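# Transfer 96-well plate from nest N1 to nest N2

## Task

Pick up the 96-well plate from nest N1 (the left nest when viewed from the arms' side) and place it in nest N2 (the right nest). It must rest level within N2's locating features, and its clipped corner (well A1) must sit at the nest corner labelled A1. Finally open the gripper and move the arm away from the plate.

## Robot and tools

ROBOT. Two six-joint arms, left_arm and right_arm, each ending in a parallel two-finger gripper. The fingers extend along the gripper's +z axis and close along its y axis. The reported hand point lies midway between the finger pads, roughly 1 cm behind the tips. Wrist cameras are mounted near the gripper and add bulk there.

FRAME. Every reported gripper pose uses one shared table frame. The origin is on the tabletop midway between the arms. +z is up, +x reaches out over the table, and left_arm sits on the +y side. The names left and right refer to the arms, not to image sides. Printed hand positions can drift from the truth, more so at full reach. The bases are tilted, and a metal frame with mounting plates behind the arms is a fixed obstacle.

JOINT ORDER. Wherever joints are listed, in commands and in results, each arm uses this order: shoulder, elbow, waist, wrist pitch, wrist yaw, wrist roll. Stated ranges in radians: shoulder 0 to 3.142, elbow 0 to 3.142, waist -2.618 to 3.054, wrist pitch -1.571 to 1.571, wrist yaw -1.571 to 1.571, wrist roll -2.094 to 2.094. The true ends may differ by up to 0.036 rad.

ROW FORMAT. A row is one flat list covering both arms: 14 numbers, each between -1 and 1. The first seven belong to left_arm (six joint values in the order above, then the opening), and the next seven to right_arm in the same layout. Send all 14 even when only one arm should move. The joint values are scaled offsets, not angles. A value of 1.0 equals 1.258 rad for shoulder, 1.238 for elbow, 1.202 for waist, 2.073 for wrist pitch, and 2.022 for wrist yaw and wrist roll. The opening is absolute, not an offset: +1 means fully open (pad gap about 0.094 m) and -1 means closed. Optionally, 12 further numbers from 0 to 1 can be appended to a row. These scale the stiffness of each joint (left_arm's six, then right_arm's six, in the joint order) and stay in effect until changed.

execute_actions(actions). This is a list of up to 15 actions. Each action is a table of up to 15 rows, and each row runs for one 1/30 s control step. If a table is short, its last row repeats until 15 steps have passed. Joint offsets in every row are measured from the arm's angles at the start of that action, not from the previous row. For the first action of a call, they are measured from the angles in the latest reported result. An action is rejected for both arms if it would push any joint more than 0.036 rad beyond its range. If the first action is malformed or fails this check, the whole call is rejected. An empty list simply returns the current state and images.

move(target, speed, blocking). target is one 14-number row, as above. Its joint values are offsets from the Joint positions in the latest result that lists them. Each joint follows a path toward its target, and all joints finish their paths together, so the hand tends to arc. speed is in rad/s (0.01 to 2, default 0.5) and applies to the joint with the longest path. Paths take between 0.5 and 10 s; any longer path is cut off at 10 s, short of its target. Moves do not avoid obstacles or the other arm. With blocking=false the call returns after 0.5 s and motion continues. Until a result shows that move has ended, only wait or stop are accepted. The result's move: line reports how it ended (done, off_target, moving, held, fault), whether limits=held (some steps were blocked) or limits=none, and which joint of each arm is furthest from its target.

wait(seconds). Takes 0 to 10 s. The robot keeps its last command, any running move continues, and the call returns early when that move ends. stop() brakes a running move to rest; a fast arm needs room to brake, and the fingers keep going. zoom_image(camera, region) returns a closer view of [x0, y0, x1, y1] pixels from the latest image of one camera. The region can be at most 504x504. Cameras: cam_head_left, cam_head_right, cam_high, cam_low, cam_left_wrist, cam_right_wrist, all 896x504. read_manual only returns licence text. finished_scene(scene) ends the current scene, identified by its number; this cannot be reversed, so first make sure the plate is settled and released.

RESULTS. The state line gives each gripper's position in metres and its orientation quaternion in wxyz. Joint positions and Joint velocities list six joints per arm (rad, rad/s), then the pad gap in metres. Joint targets shows what the joints are currently being driven toward. grip_measured is the finger opening on the same -1 to +1 scale you command, with up to about 1 mm of fixed bias. Joint torques are noisy and offset. Other messages: joint sent to its limit; joint command not followed (the clearance check altered targets); HELD in the step readings; too close; MOTOR HOT warnings from 75 °C; OVER-TEMPERATURE FAULT stops at 90 °C, and at 100 °C the arm goes limp.

MOTION NOTES. Each step, the commanded angle can lead the measured angle only by a capped amount: 0.202 rad for waist, 0.258 for shoulder, 0.238 for elbow, 0.573 for wrist pitch, and 0.522 for yaw and roll. Targets are also scaled back if the hand would jump more than 70 mm. Large changes therefore take several actions, and an unfinished change must be commanded again. Arms sag under zero offsets, so re-aim them at the angles you want to hold. The robot keeps holding its last command while you compose a reply.

GRIPPING AND CARE. The plate's A1 corner is the cut-off one. To hold the plate, command an opening about 0.03 below grip_measured; a smaller margin gives a lighter grip. Each pad exerts roughly 50 to 62 N. Lower gently: a drop of a few millimetres onto the nest is tolerated, but a longer fall fails the task. Avoid fast contacts, targets set far past the contact point, arm-to-arm collisions, and anything leaving the table. Loose objects may occasionally get nudged. Long loaded holds heat the motors.

Each tool is called as name([rows], argument=value, ...), one row to a line, values as JSON.

## Session

execute_actions(actions=[])

Scene clock: 0.00 s.
left_arm: end_effector_position=(+0.5403, +0.3300, +0.1525) grip_measured=+1.000 end_effector_quat_wxyz=(+0.001, -0.514, +0.858, -0.001) | right_arm: end_effector_position=(+0.0106, -0.6010, +0.2064) grip_measured=+1.000 end_effector_quat_wxyz=(-0.161, +0.881, -0.321, +0.308)
Joint names: [shoulder, elbow, waist, wrist pitch, wrist yaw, wrist roll]
Joint positions: left_arm=[ 2.368  2.266 -0.057 -1.176 -0.187 -0.947  0.094] | right_arm=[ 2.151  1.386 -1.997 -1.35  -0.883  1.485  0.094]
Joint velocities: left_arm=[-0.012 -0.002  0.007  0.051  0.022  0.007  0.   ] | right_arm=[-0.012 -0.002 -0.007  0.022 -0.007  0.081  0.   ]
Joint torques (N m, as the arm reports them, + toward a larger angle): no reading
Motor temperatures (°C, as the motors report them): left_arm=[21 22 20 20 22 22] | right_arm=[22 19 23 21 22 19]
Joint targets: left_arm=[2.355 2.274 -0.062 -1.175 -0.193 -0.947] | right_arm=[2.138 1.394 -2.006 -1.359 -0.886 1.489]
Joint stiffness scale: left_arm=[1. 1. 1. 1. 1. 1.] | right_arm=[1. 1. 1. 1. 1. 1.]

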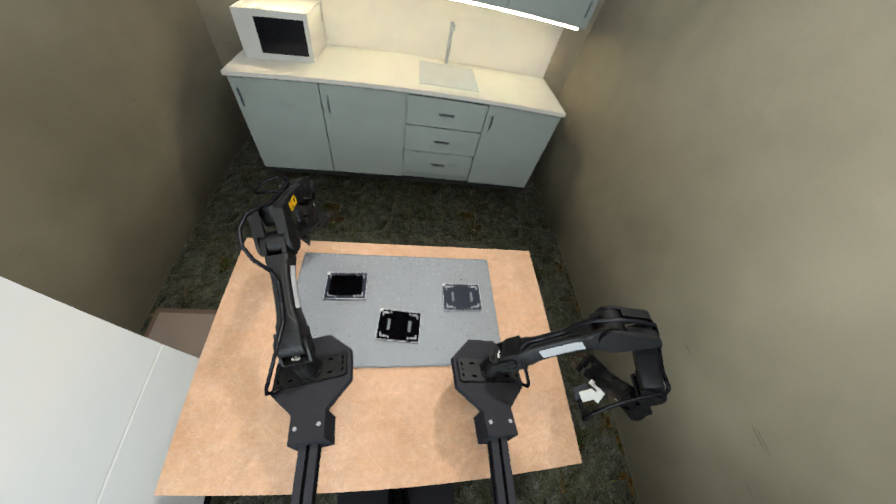

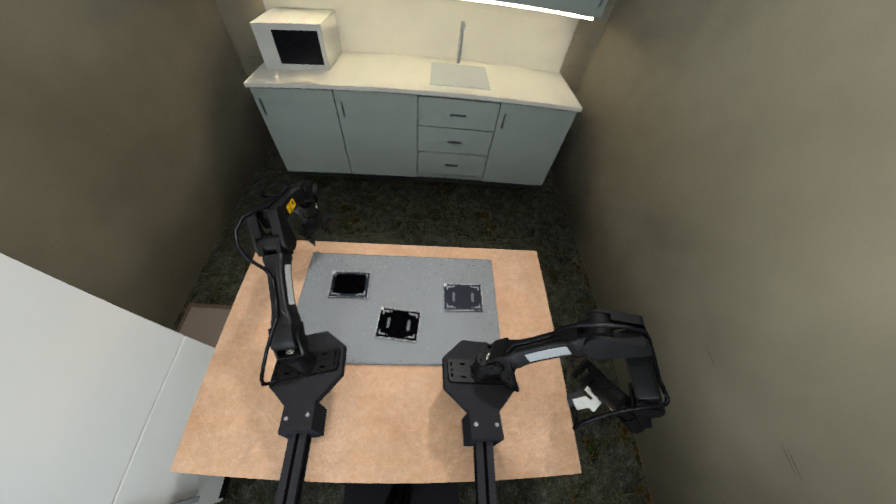

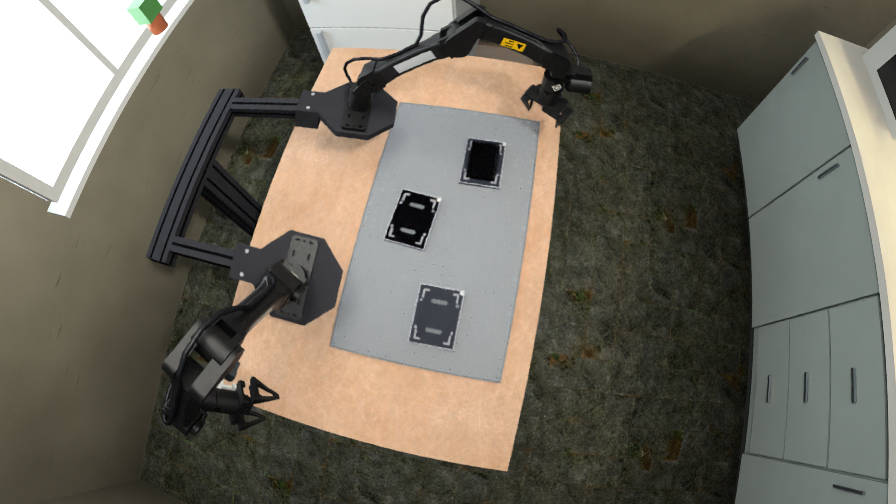

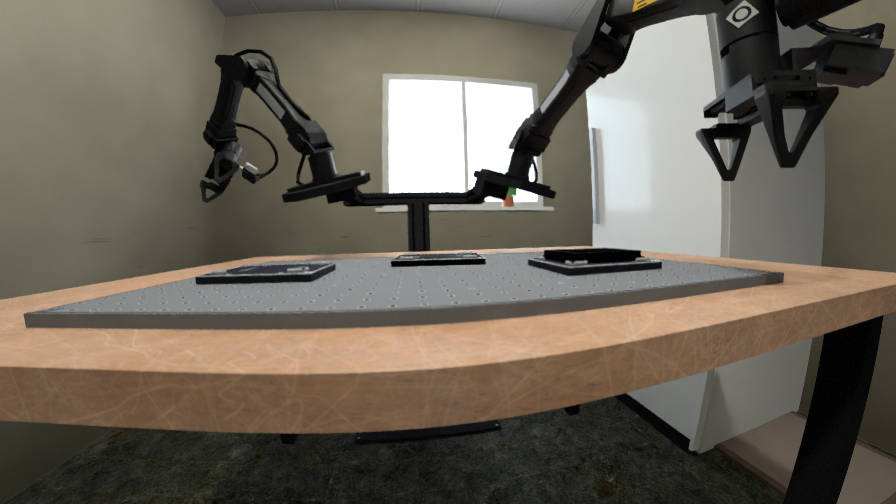

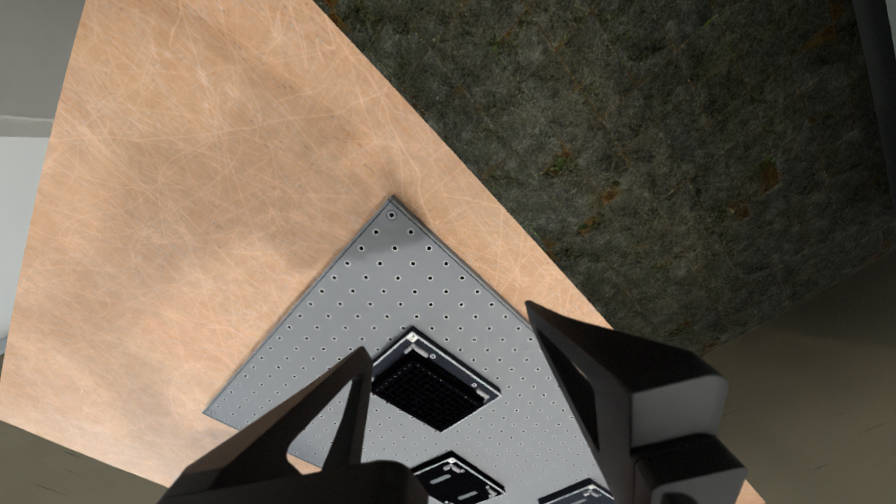

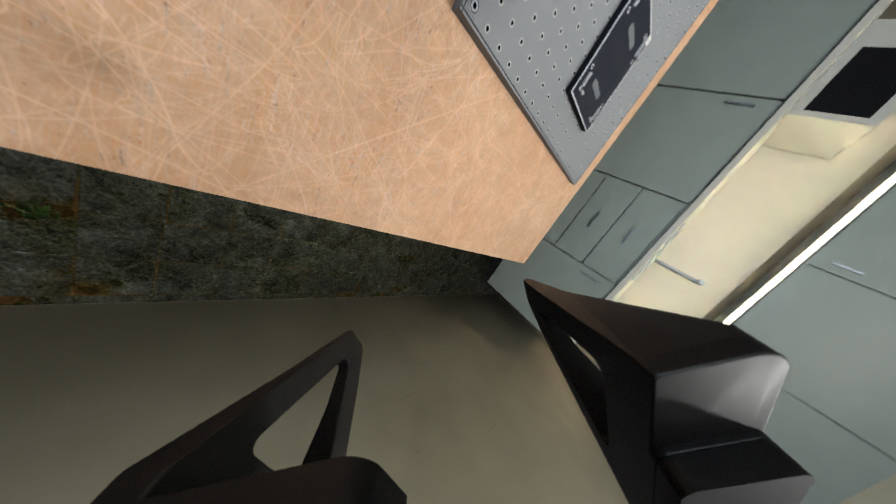

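zoom_image(camera="cam_high", region=[370, 120, 530, 360])

zoom_image(camera="cam_head_left", region=[300, 250, 500, 360])

zoom_image(camera="cam_left_wrist", region=[340, 300, 640, 504])

Region (370, 120, 530, 360) of cam_high's 896x504 image, scaled by 2.100, with more detail than that image has.

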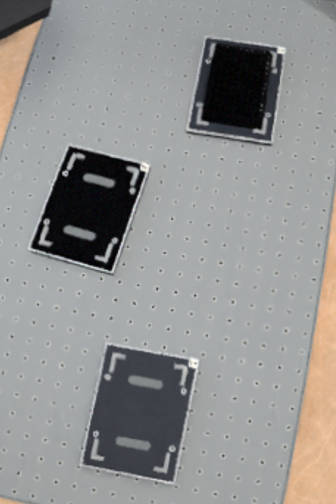

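Region (300, 250, 500, 360) of cam_head_left's 896x504 image, scaled by 2.520, with more detail than that image has; it fills the top 277 rows of this view, and the rest is white.

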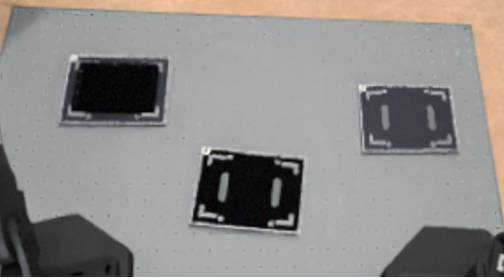

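Region (340, 300, 640, 504) of cam_left_wrist's 896x504 image, scaled by 1.680, with more detail than that image has; it fills the top 343 rows of this view, and the rest is white.

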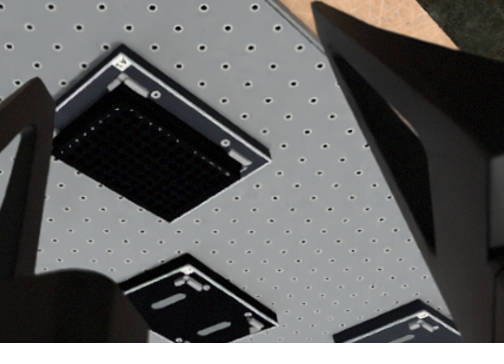

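zoom_image(camera="cam_high", region=[400, 275, 480, 355])

zoom_image(camera="cam_high", region=[375, 180, 455, 260])

zoom_image(camera="cam_high", region=[445, 125, 525, 205])

zoom_image(camera="cam_low", region=[180, 230, 680, 300])

Region (400, 275, 480, 355) of cam_high's 896x504 image, scaled by 6.300, with more detail than that image has.

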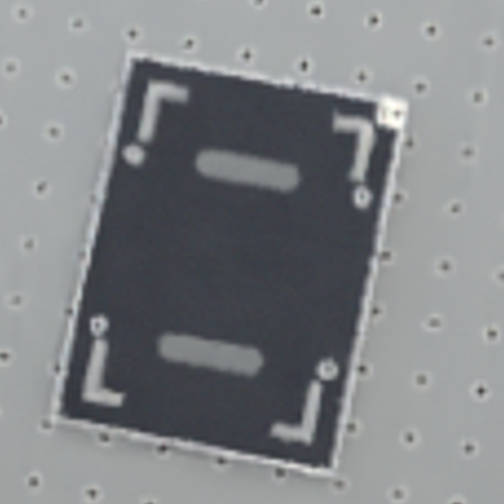

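Region (375, 180, 455, 260) of cam_high's 896x504 image, scaled by 6.300, with more detail than that image has.

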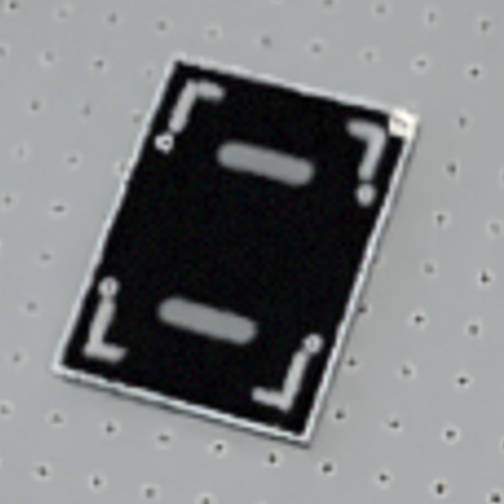

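Region (445, 125, 525, 205) of cam_high's 896x504 image, scaled by 6.300, with more detail than that image has.

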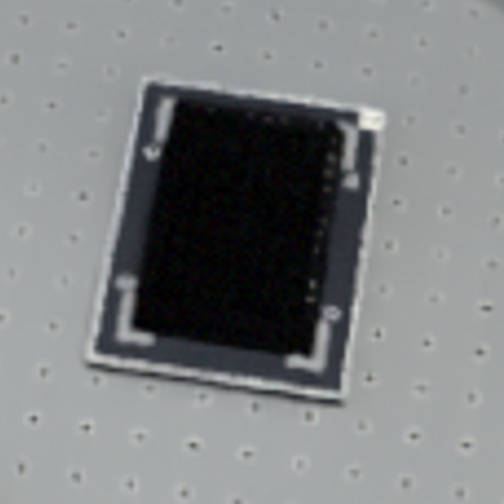

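Region (180, 230, 680, 300) of cam_low's 896x504 image, scaled by 1.008, with more detail than that image has; it fills the top 71 rows of this view, and the rest is white.

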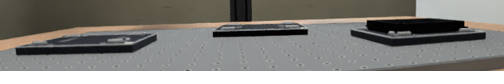

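move(target=[-0.354,-0.779,-0.325,0.214,-0.048,1.0,1.0,-0.010,0.0065,-0.0075,-0.004,-0.0015,0.002,1.0], speed=1.0)

Scene clock: 122.97 s.
left_arm: end_effector_position=(+0.4025, +0.1737, +0.1478) grip_measured=+1.000 end_effector_quat_wxyz=(-0.004, +0.610, +0.792, -0.003) | right_arm: end_effector_position=(+0.0106, -0.6010, +0.2064) grip_measured=+1.000 end_effector_quat_wxyz=(-0.161, +0.881, -0.321, +0.308)
Joint names: [shoulder, elbow, waist, wrist pitch, wrist yaw, wrist roll]
Joint positions: left_arm=[ 1.952  1.315 -0.433 -0.743 -0.279  1.068  0.094] | right_arm=[ 2.151  1.386 -1.997 -1.35  -0.883  1.485  0.094]
Joint velocities: left_arm=[-0.002 -0.012  0.002 -0.022 -0.022  0.022  0.   ] | right_arm=[-0.002 -0.007  0.007 -0.007 -0.037  0.037  0.   ]
Joint torques (N m, as the arm reports them, + toward a larger angle): left_arm=[-12.8    3.6   -3.77   0.07  -0.08   0.01] | right_arm=[-9.48  3.34 -3.43 -0.61 -0.29  0.07]
Motor temperatures (°C, as the motors report them): left_arm=[42 25 21 20 22 22] | right_arm=[30 21 24 22 22 19]
Joint targets: left_arm=[1.923 1.301 -0.448 -0.733 -0.284 1.075] | right_arm=[2.138 1.394 -2.006 -1.358 -0.886 1.489]
Joint stiffness scale: left_arm=[1. 1. 1. 1. 1. 1.] | right_arm=[1. 1. 1. 1. 1. 1.]
move: off_target (left_arm); limits=none; left_arm: farthest joint: the shoulder, 0.029 radians from its target (0.446 radians at the start); right_arm: farthest joint: the shoulder, 0.013 radians from its target (0.013 radians at the start)

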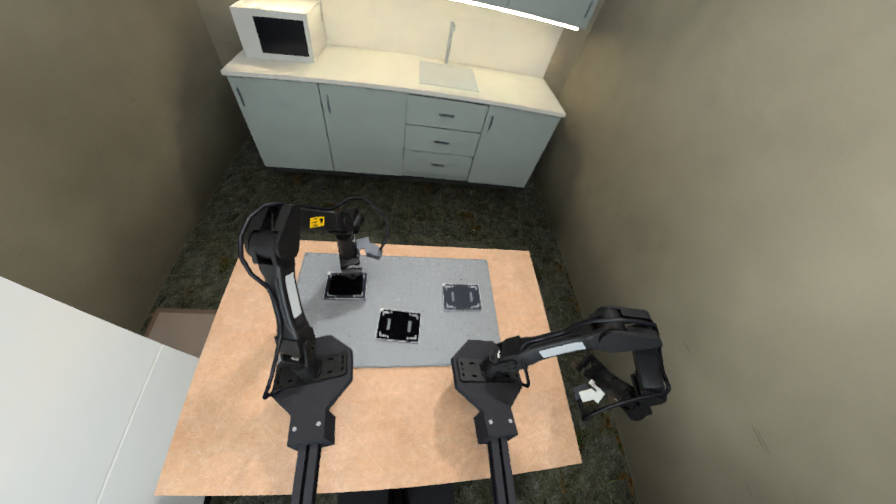

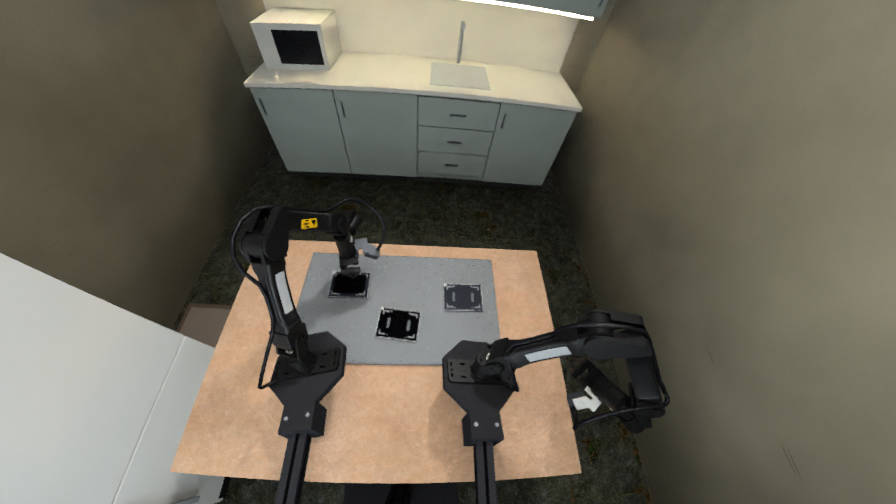

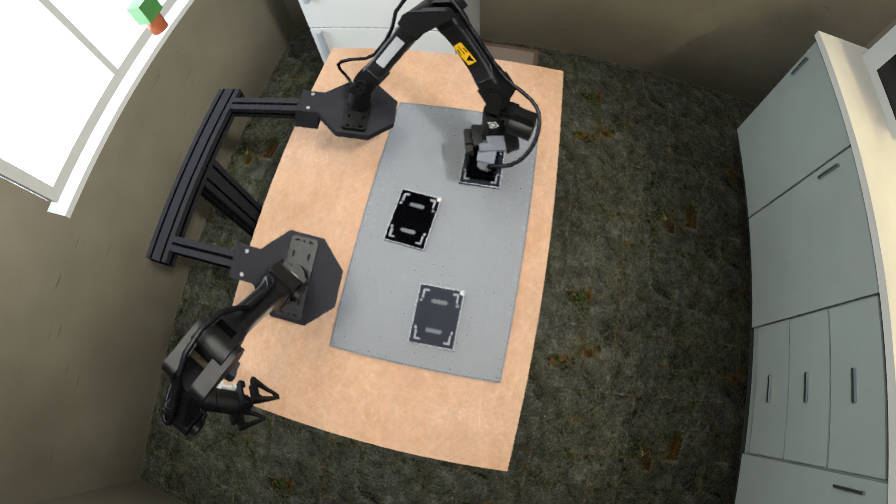

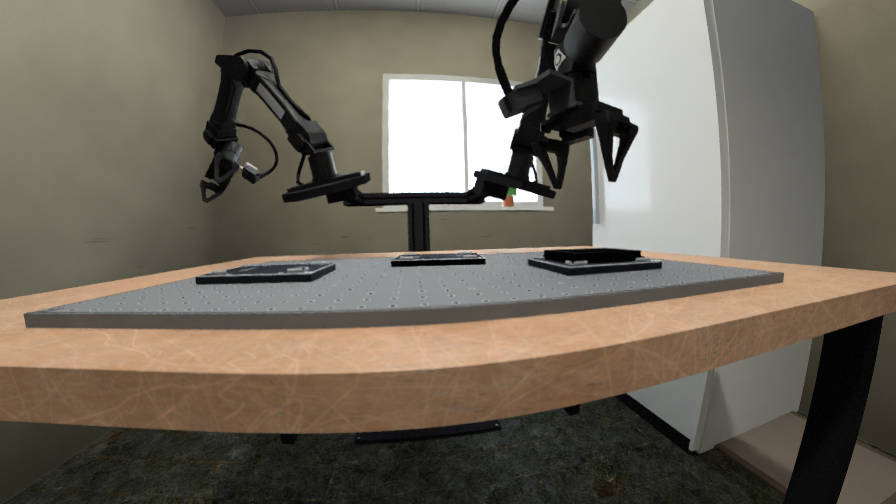

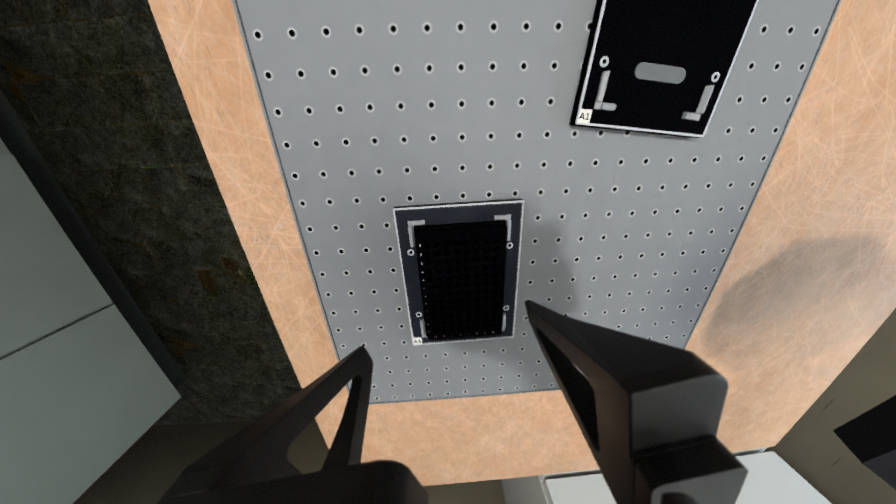

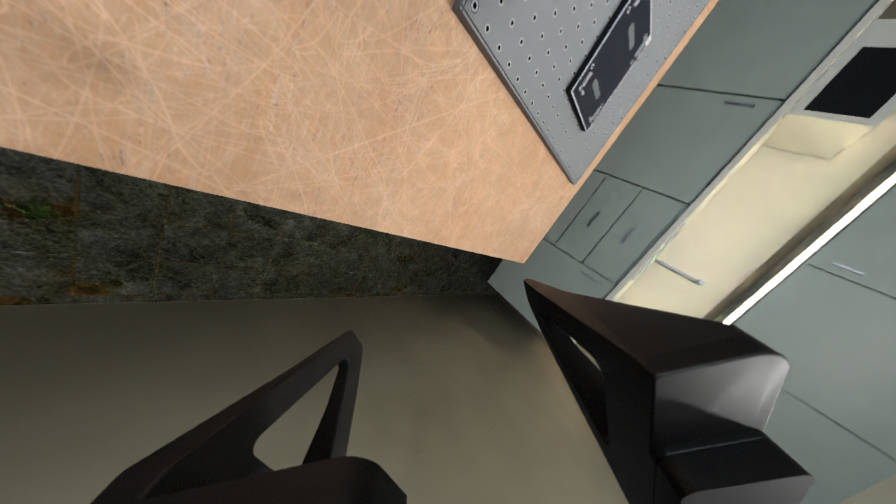

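zoom_image(camera="cam_left_wrist", region=[370, 180, 550, 360])

zoom_image(camera="cam_left_wrist", region=[560, 0, 760, 150])

Region (370, 180, 550, 360) of cam_left_wrist's 896x504 image, scaled by 2.800, with more detail than that image has.

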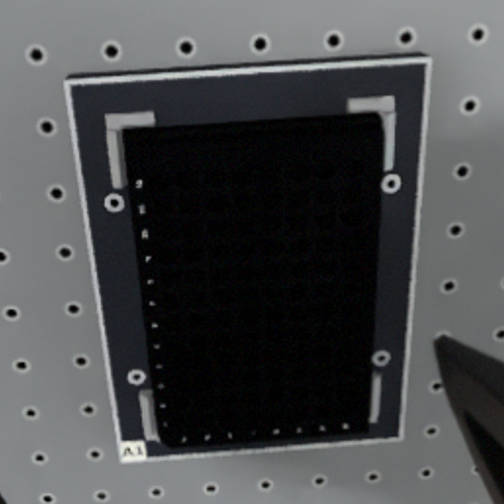

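Region (560, 0, 760, 150) of cam_left_wrist's 896x504 image, scaled by 2.520, with more detail than that image has; it fills the top 378 rows of this view, and the rest is white.

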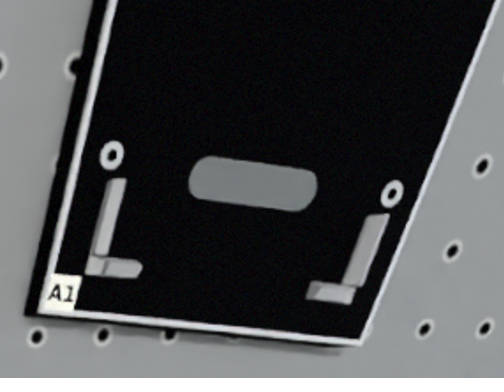

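move(target=[0.031,-0.1656,0.0233,0.135,0.0,0.1138,1.0,-0.010,0.0065,-0.0075,-0.004,-0.0015,0.002,1.0], speed=0.5)

Scene clock: 177.97 s.
left_arm: end_effector_position=(+0.3810, +0.1737, +0.0987) grip_measured=+1.000 end_effector_quat_wxyz=(+0.010, +0.683, +0.730, +0.007) | right_arm: end_effector_position=(+0.0106, -0.6010, +0.2064) grip_measured=+1.000 end_effector_quat_wxyz=(-0.161, +0.881, -0.321, +0.308)
Joint names: [shoulder, elbow, waist, wrist pitch, wrist yaw, wrist roll]
Joint positions: left_arm=[ 1.988  1.122 -0.411 -0.472 -0.279  1.292  0.094] | right_arm=[ 2.151  1.386 -1.997 -1.35  -0.883  1.485  0.094]
Joint velocities: left_arm=[-0.002 -0.007  0.012 -0.051  0.022  0.037  0.   ] | right_arm=[-0.002  0.017 -0.012  0.007 -0.022  0.066  0.   ]
Joint torques (N m, as the arm reports them, + toward a larger angle): left_arm=[-9.75  3.   -2.02  0.12 -0.02  0.01] | right_arm=[-9.46  3.3  -3.48 -0.62 -0.29  0.05]
Motor temperatures (°C, as the motors report them): left_arm=[38 24 21 20 22 22] | right_arm=[31 21 24 22 22 19]
Joint targets: left_arm=[1.991 1.110 -0.405 -0.463 -0.278 1.298] | right_arm=[2.138 1.394 -2.006 -1.358 -0.886 1.489]
Joint stiffness scale: left_arm=[1. 1. 1. 1. 1. 1.] | right_arm=[1. 1. 1. 1. 1. 1.]
move: done; limits=none; left_arm: farthest joint: the elbow, 0.012 radians from its target (0.205 radians at the start); right_arm: farthest joint: the shoulder, 0.013 radians from its target (0.013 radians at the start)

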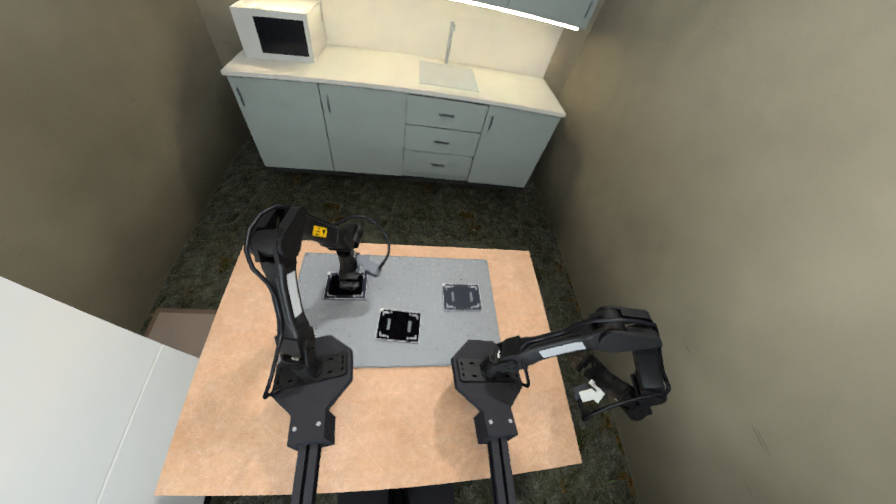

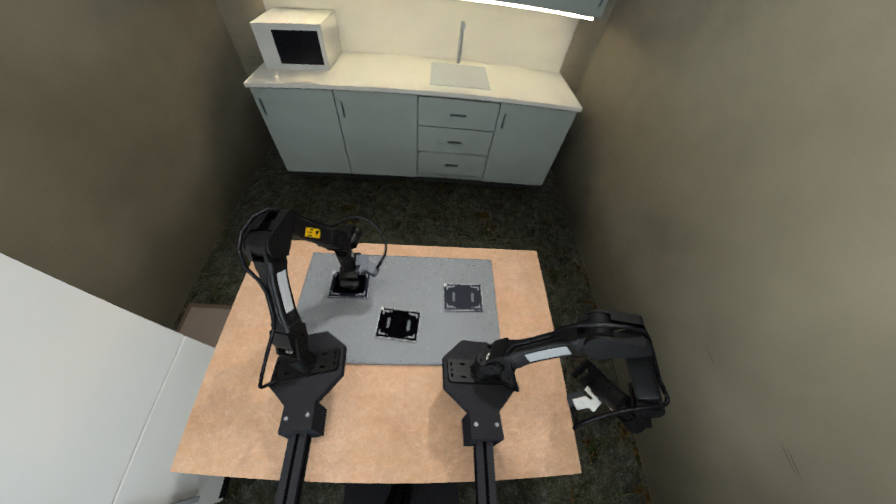

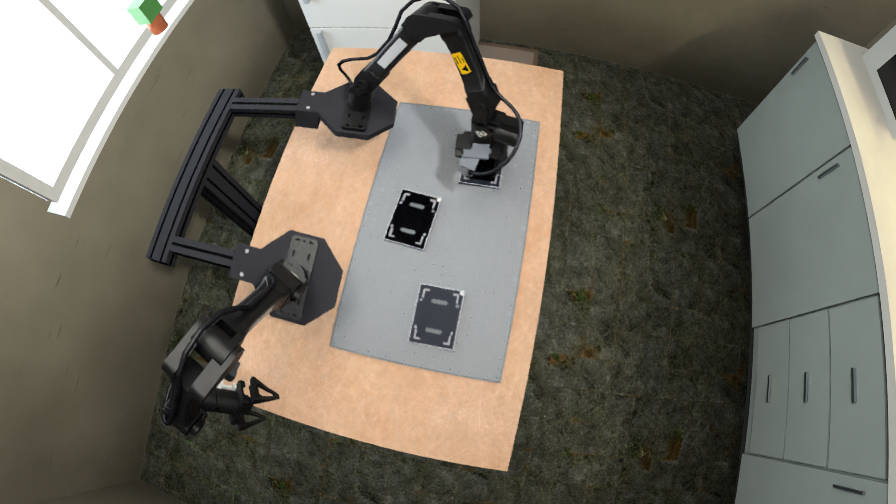

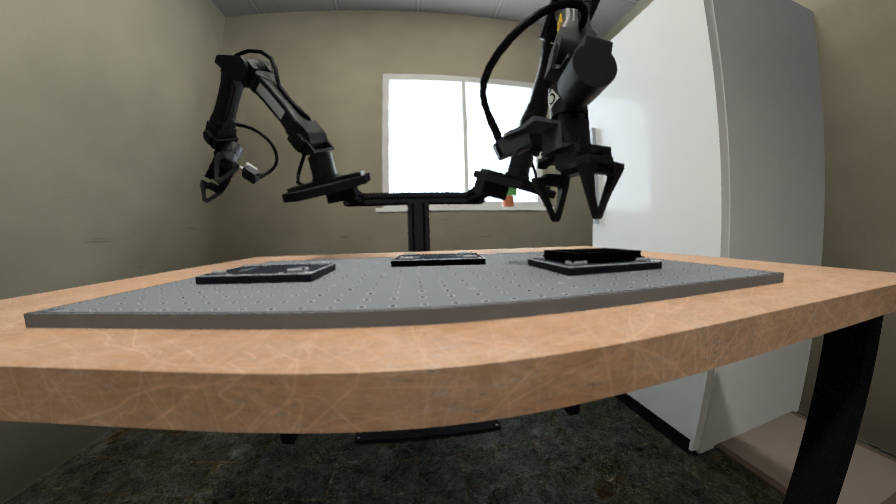

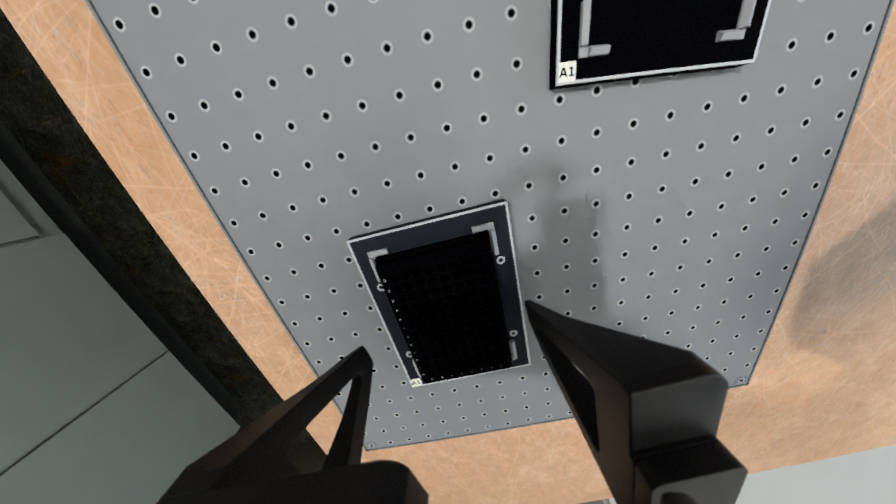

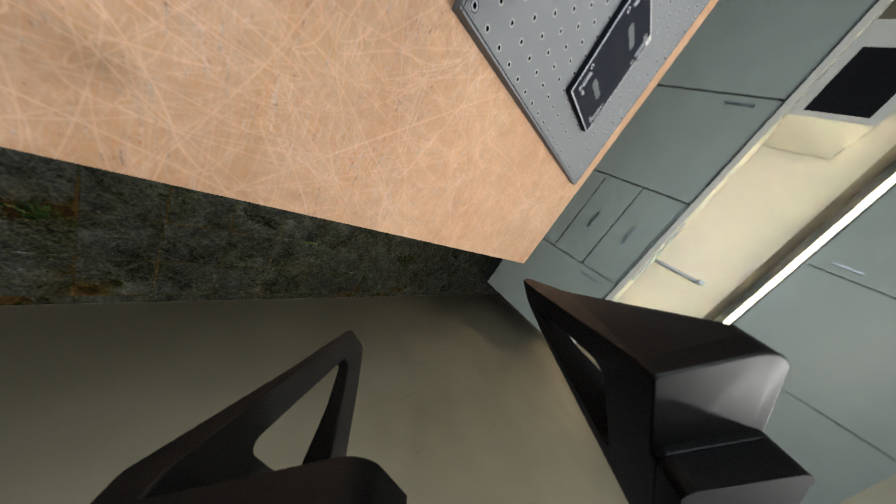

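move(target=[0.023,-0.033,0.102,0.0335,0.0136,0.058,1.0,-0.010,0.0065,-0.0075,-0.004,-0.0015,0.002,1.0], speed=0.3)

Scene clock: 217.13 s.
left_arm: end_effector_position=(+0.3793, +0.2162, +0.0760) grip_measured=+1.000 end_effector_quat_wxyz=(-0.006, +0.681, +0.732, +0.010) | right_arm: end_effector_position=(+0.0106, -0.6010, +0.2064) grip_measured=+1.000 end_effector_quat_wxyz=(-0.161, +0.881, -0.321, +0.308)
Joint names: [shoulder, elbow, waist, wrist pitch, wrist yaw, wrist roll]
Joint positions: left_arm=[ 2.012  1.094 -0.289 -0.411 -0.272  1.403  0.094] | right_arm=[ 2.151  1.386 -1.997 -1.35  -0.883  1.485  0.094]
Joint velocities: left_arm=[0.007 0.012 0.007 0.007 0.022 0.037 0.   ] | right_arm=[ 0.012  0.017 -0.002 -0.051 -0.022 -0.022  0.   ]
Joint torques (N m, as the arm reports them, + toward a larger angle): left_arm=[-9.69  2.52 -2.23  0.07  0.17  0.02] | right_arm=[-9.43  3.33 -3.46 -0.6  -0.27  0.07]
Motor temperatures (°C, as the motors report them): left_arm=[35 24 21 21 22 22] | right_arm=[31 21 24 22 22 19]
Joint targets: left_arm=[2.017 1.081 -0.288 -0.403 -0.251 1.409] | right_arm=[2.138 1.394 -2.006 -1.358 -0.886 1.489]
Joint stiffness scale: left_arm=[1. 1. 1. 1. 1. 1.] | right_arm=[1. 1. 1. 1. 1. 1.]
move: off_target (left_arm); limits=none; left_arm: farthest joint: the wrist yaw, 0.021 radians from its target (0.027 radians at the start); right_arm: farthest joint: the shoulder, 0.013 radians from its target (0.013 radians at the start)

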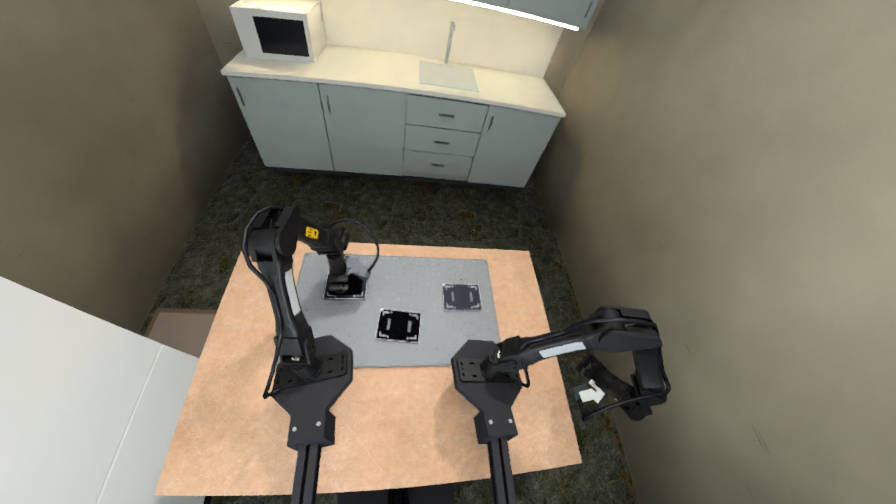

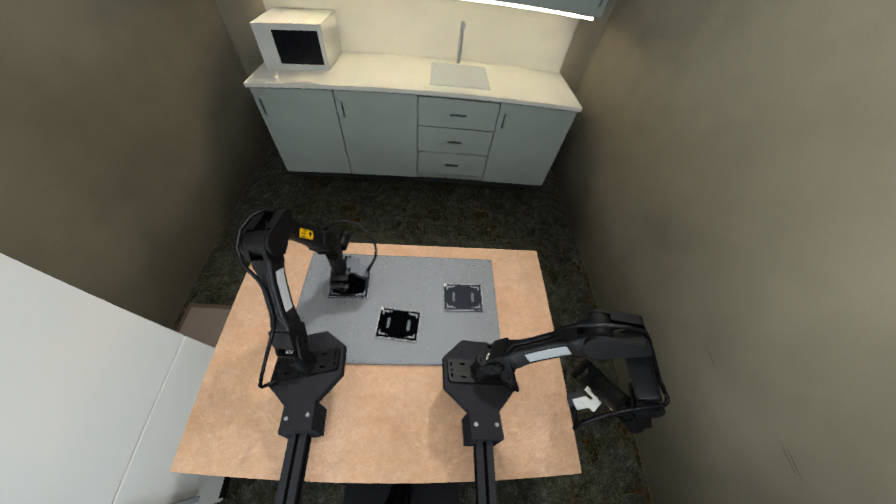

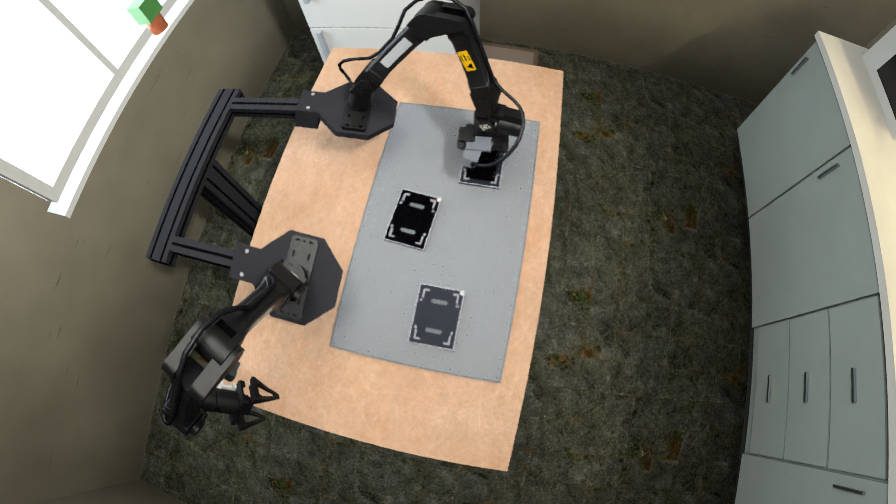

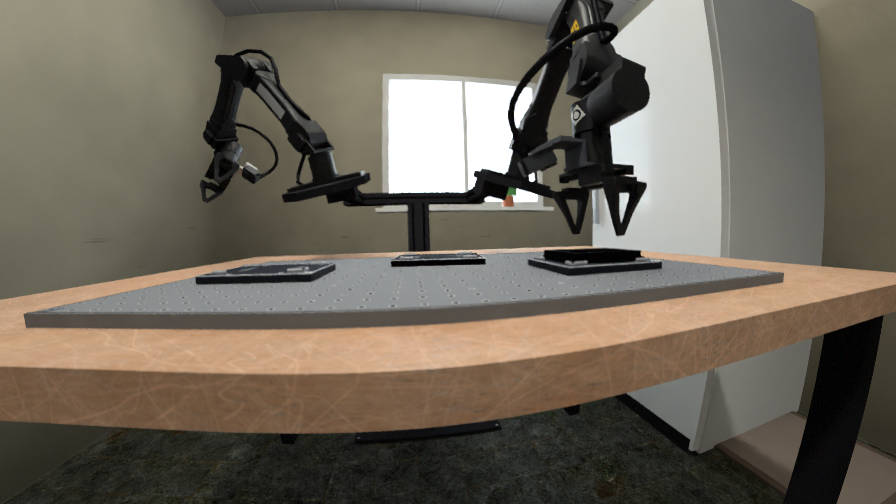

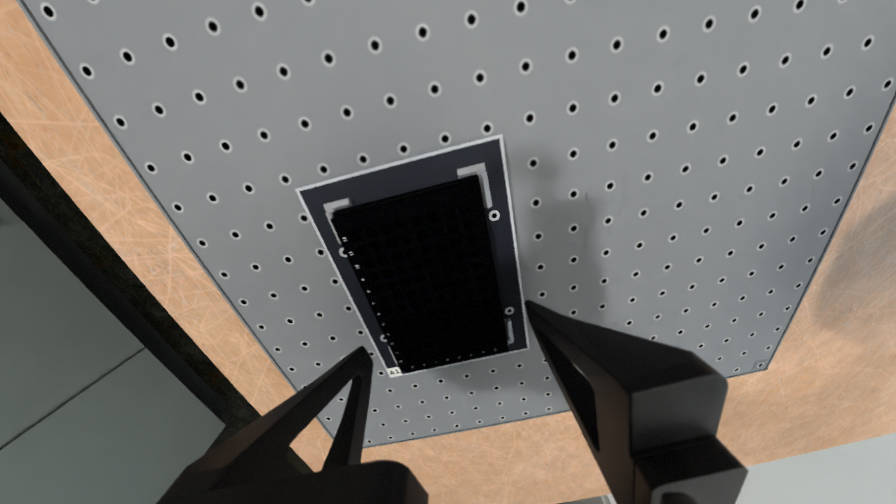

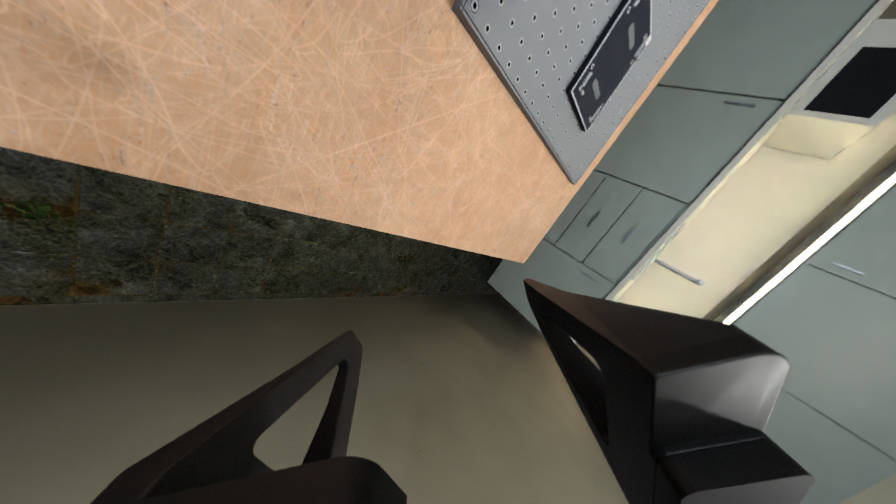

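zoom_image(camera="cam_low", region=[500, 170, 700, 290])

zoom_image(camera="cam_left_wrist", region=[290, 130, 590, 400])

Region (500, 170, 700, 290) of cam_low's 896x504 image, scaled by 2.520, with more detail than that image has; it fills the top 302 rows of this view, and the rest is white.

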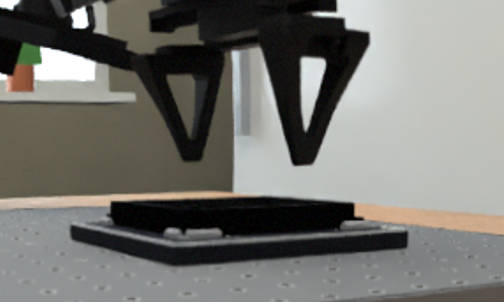

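Region (290, 130, 590, 400) of cam_left_wrist's 896x504 image, scaled by 1.680, with more detail than that image has; it fills the top 454 rows of this view, and the rest is white.

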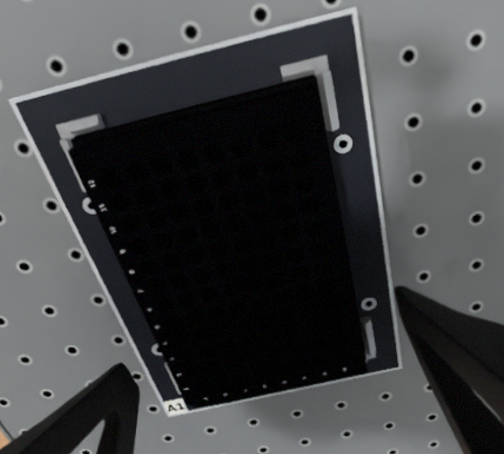

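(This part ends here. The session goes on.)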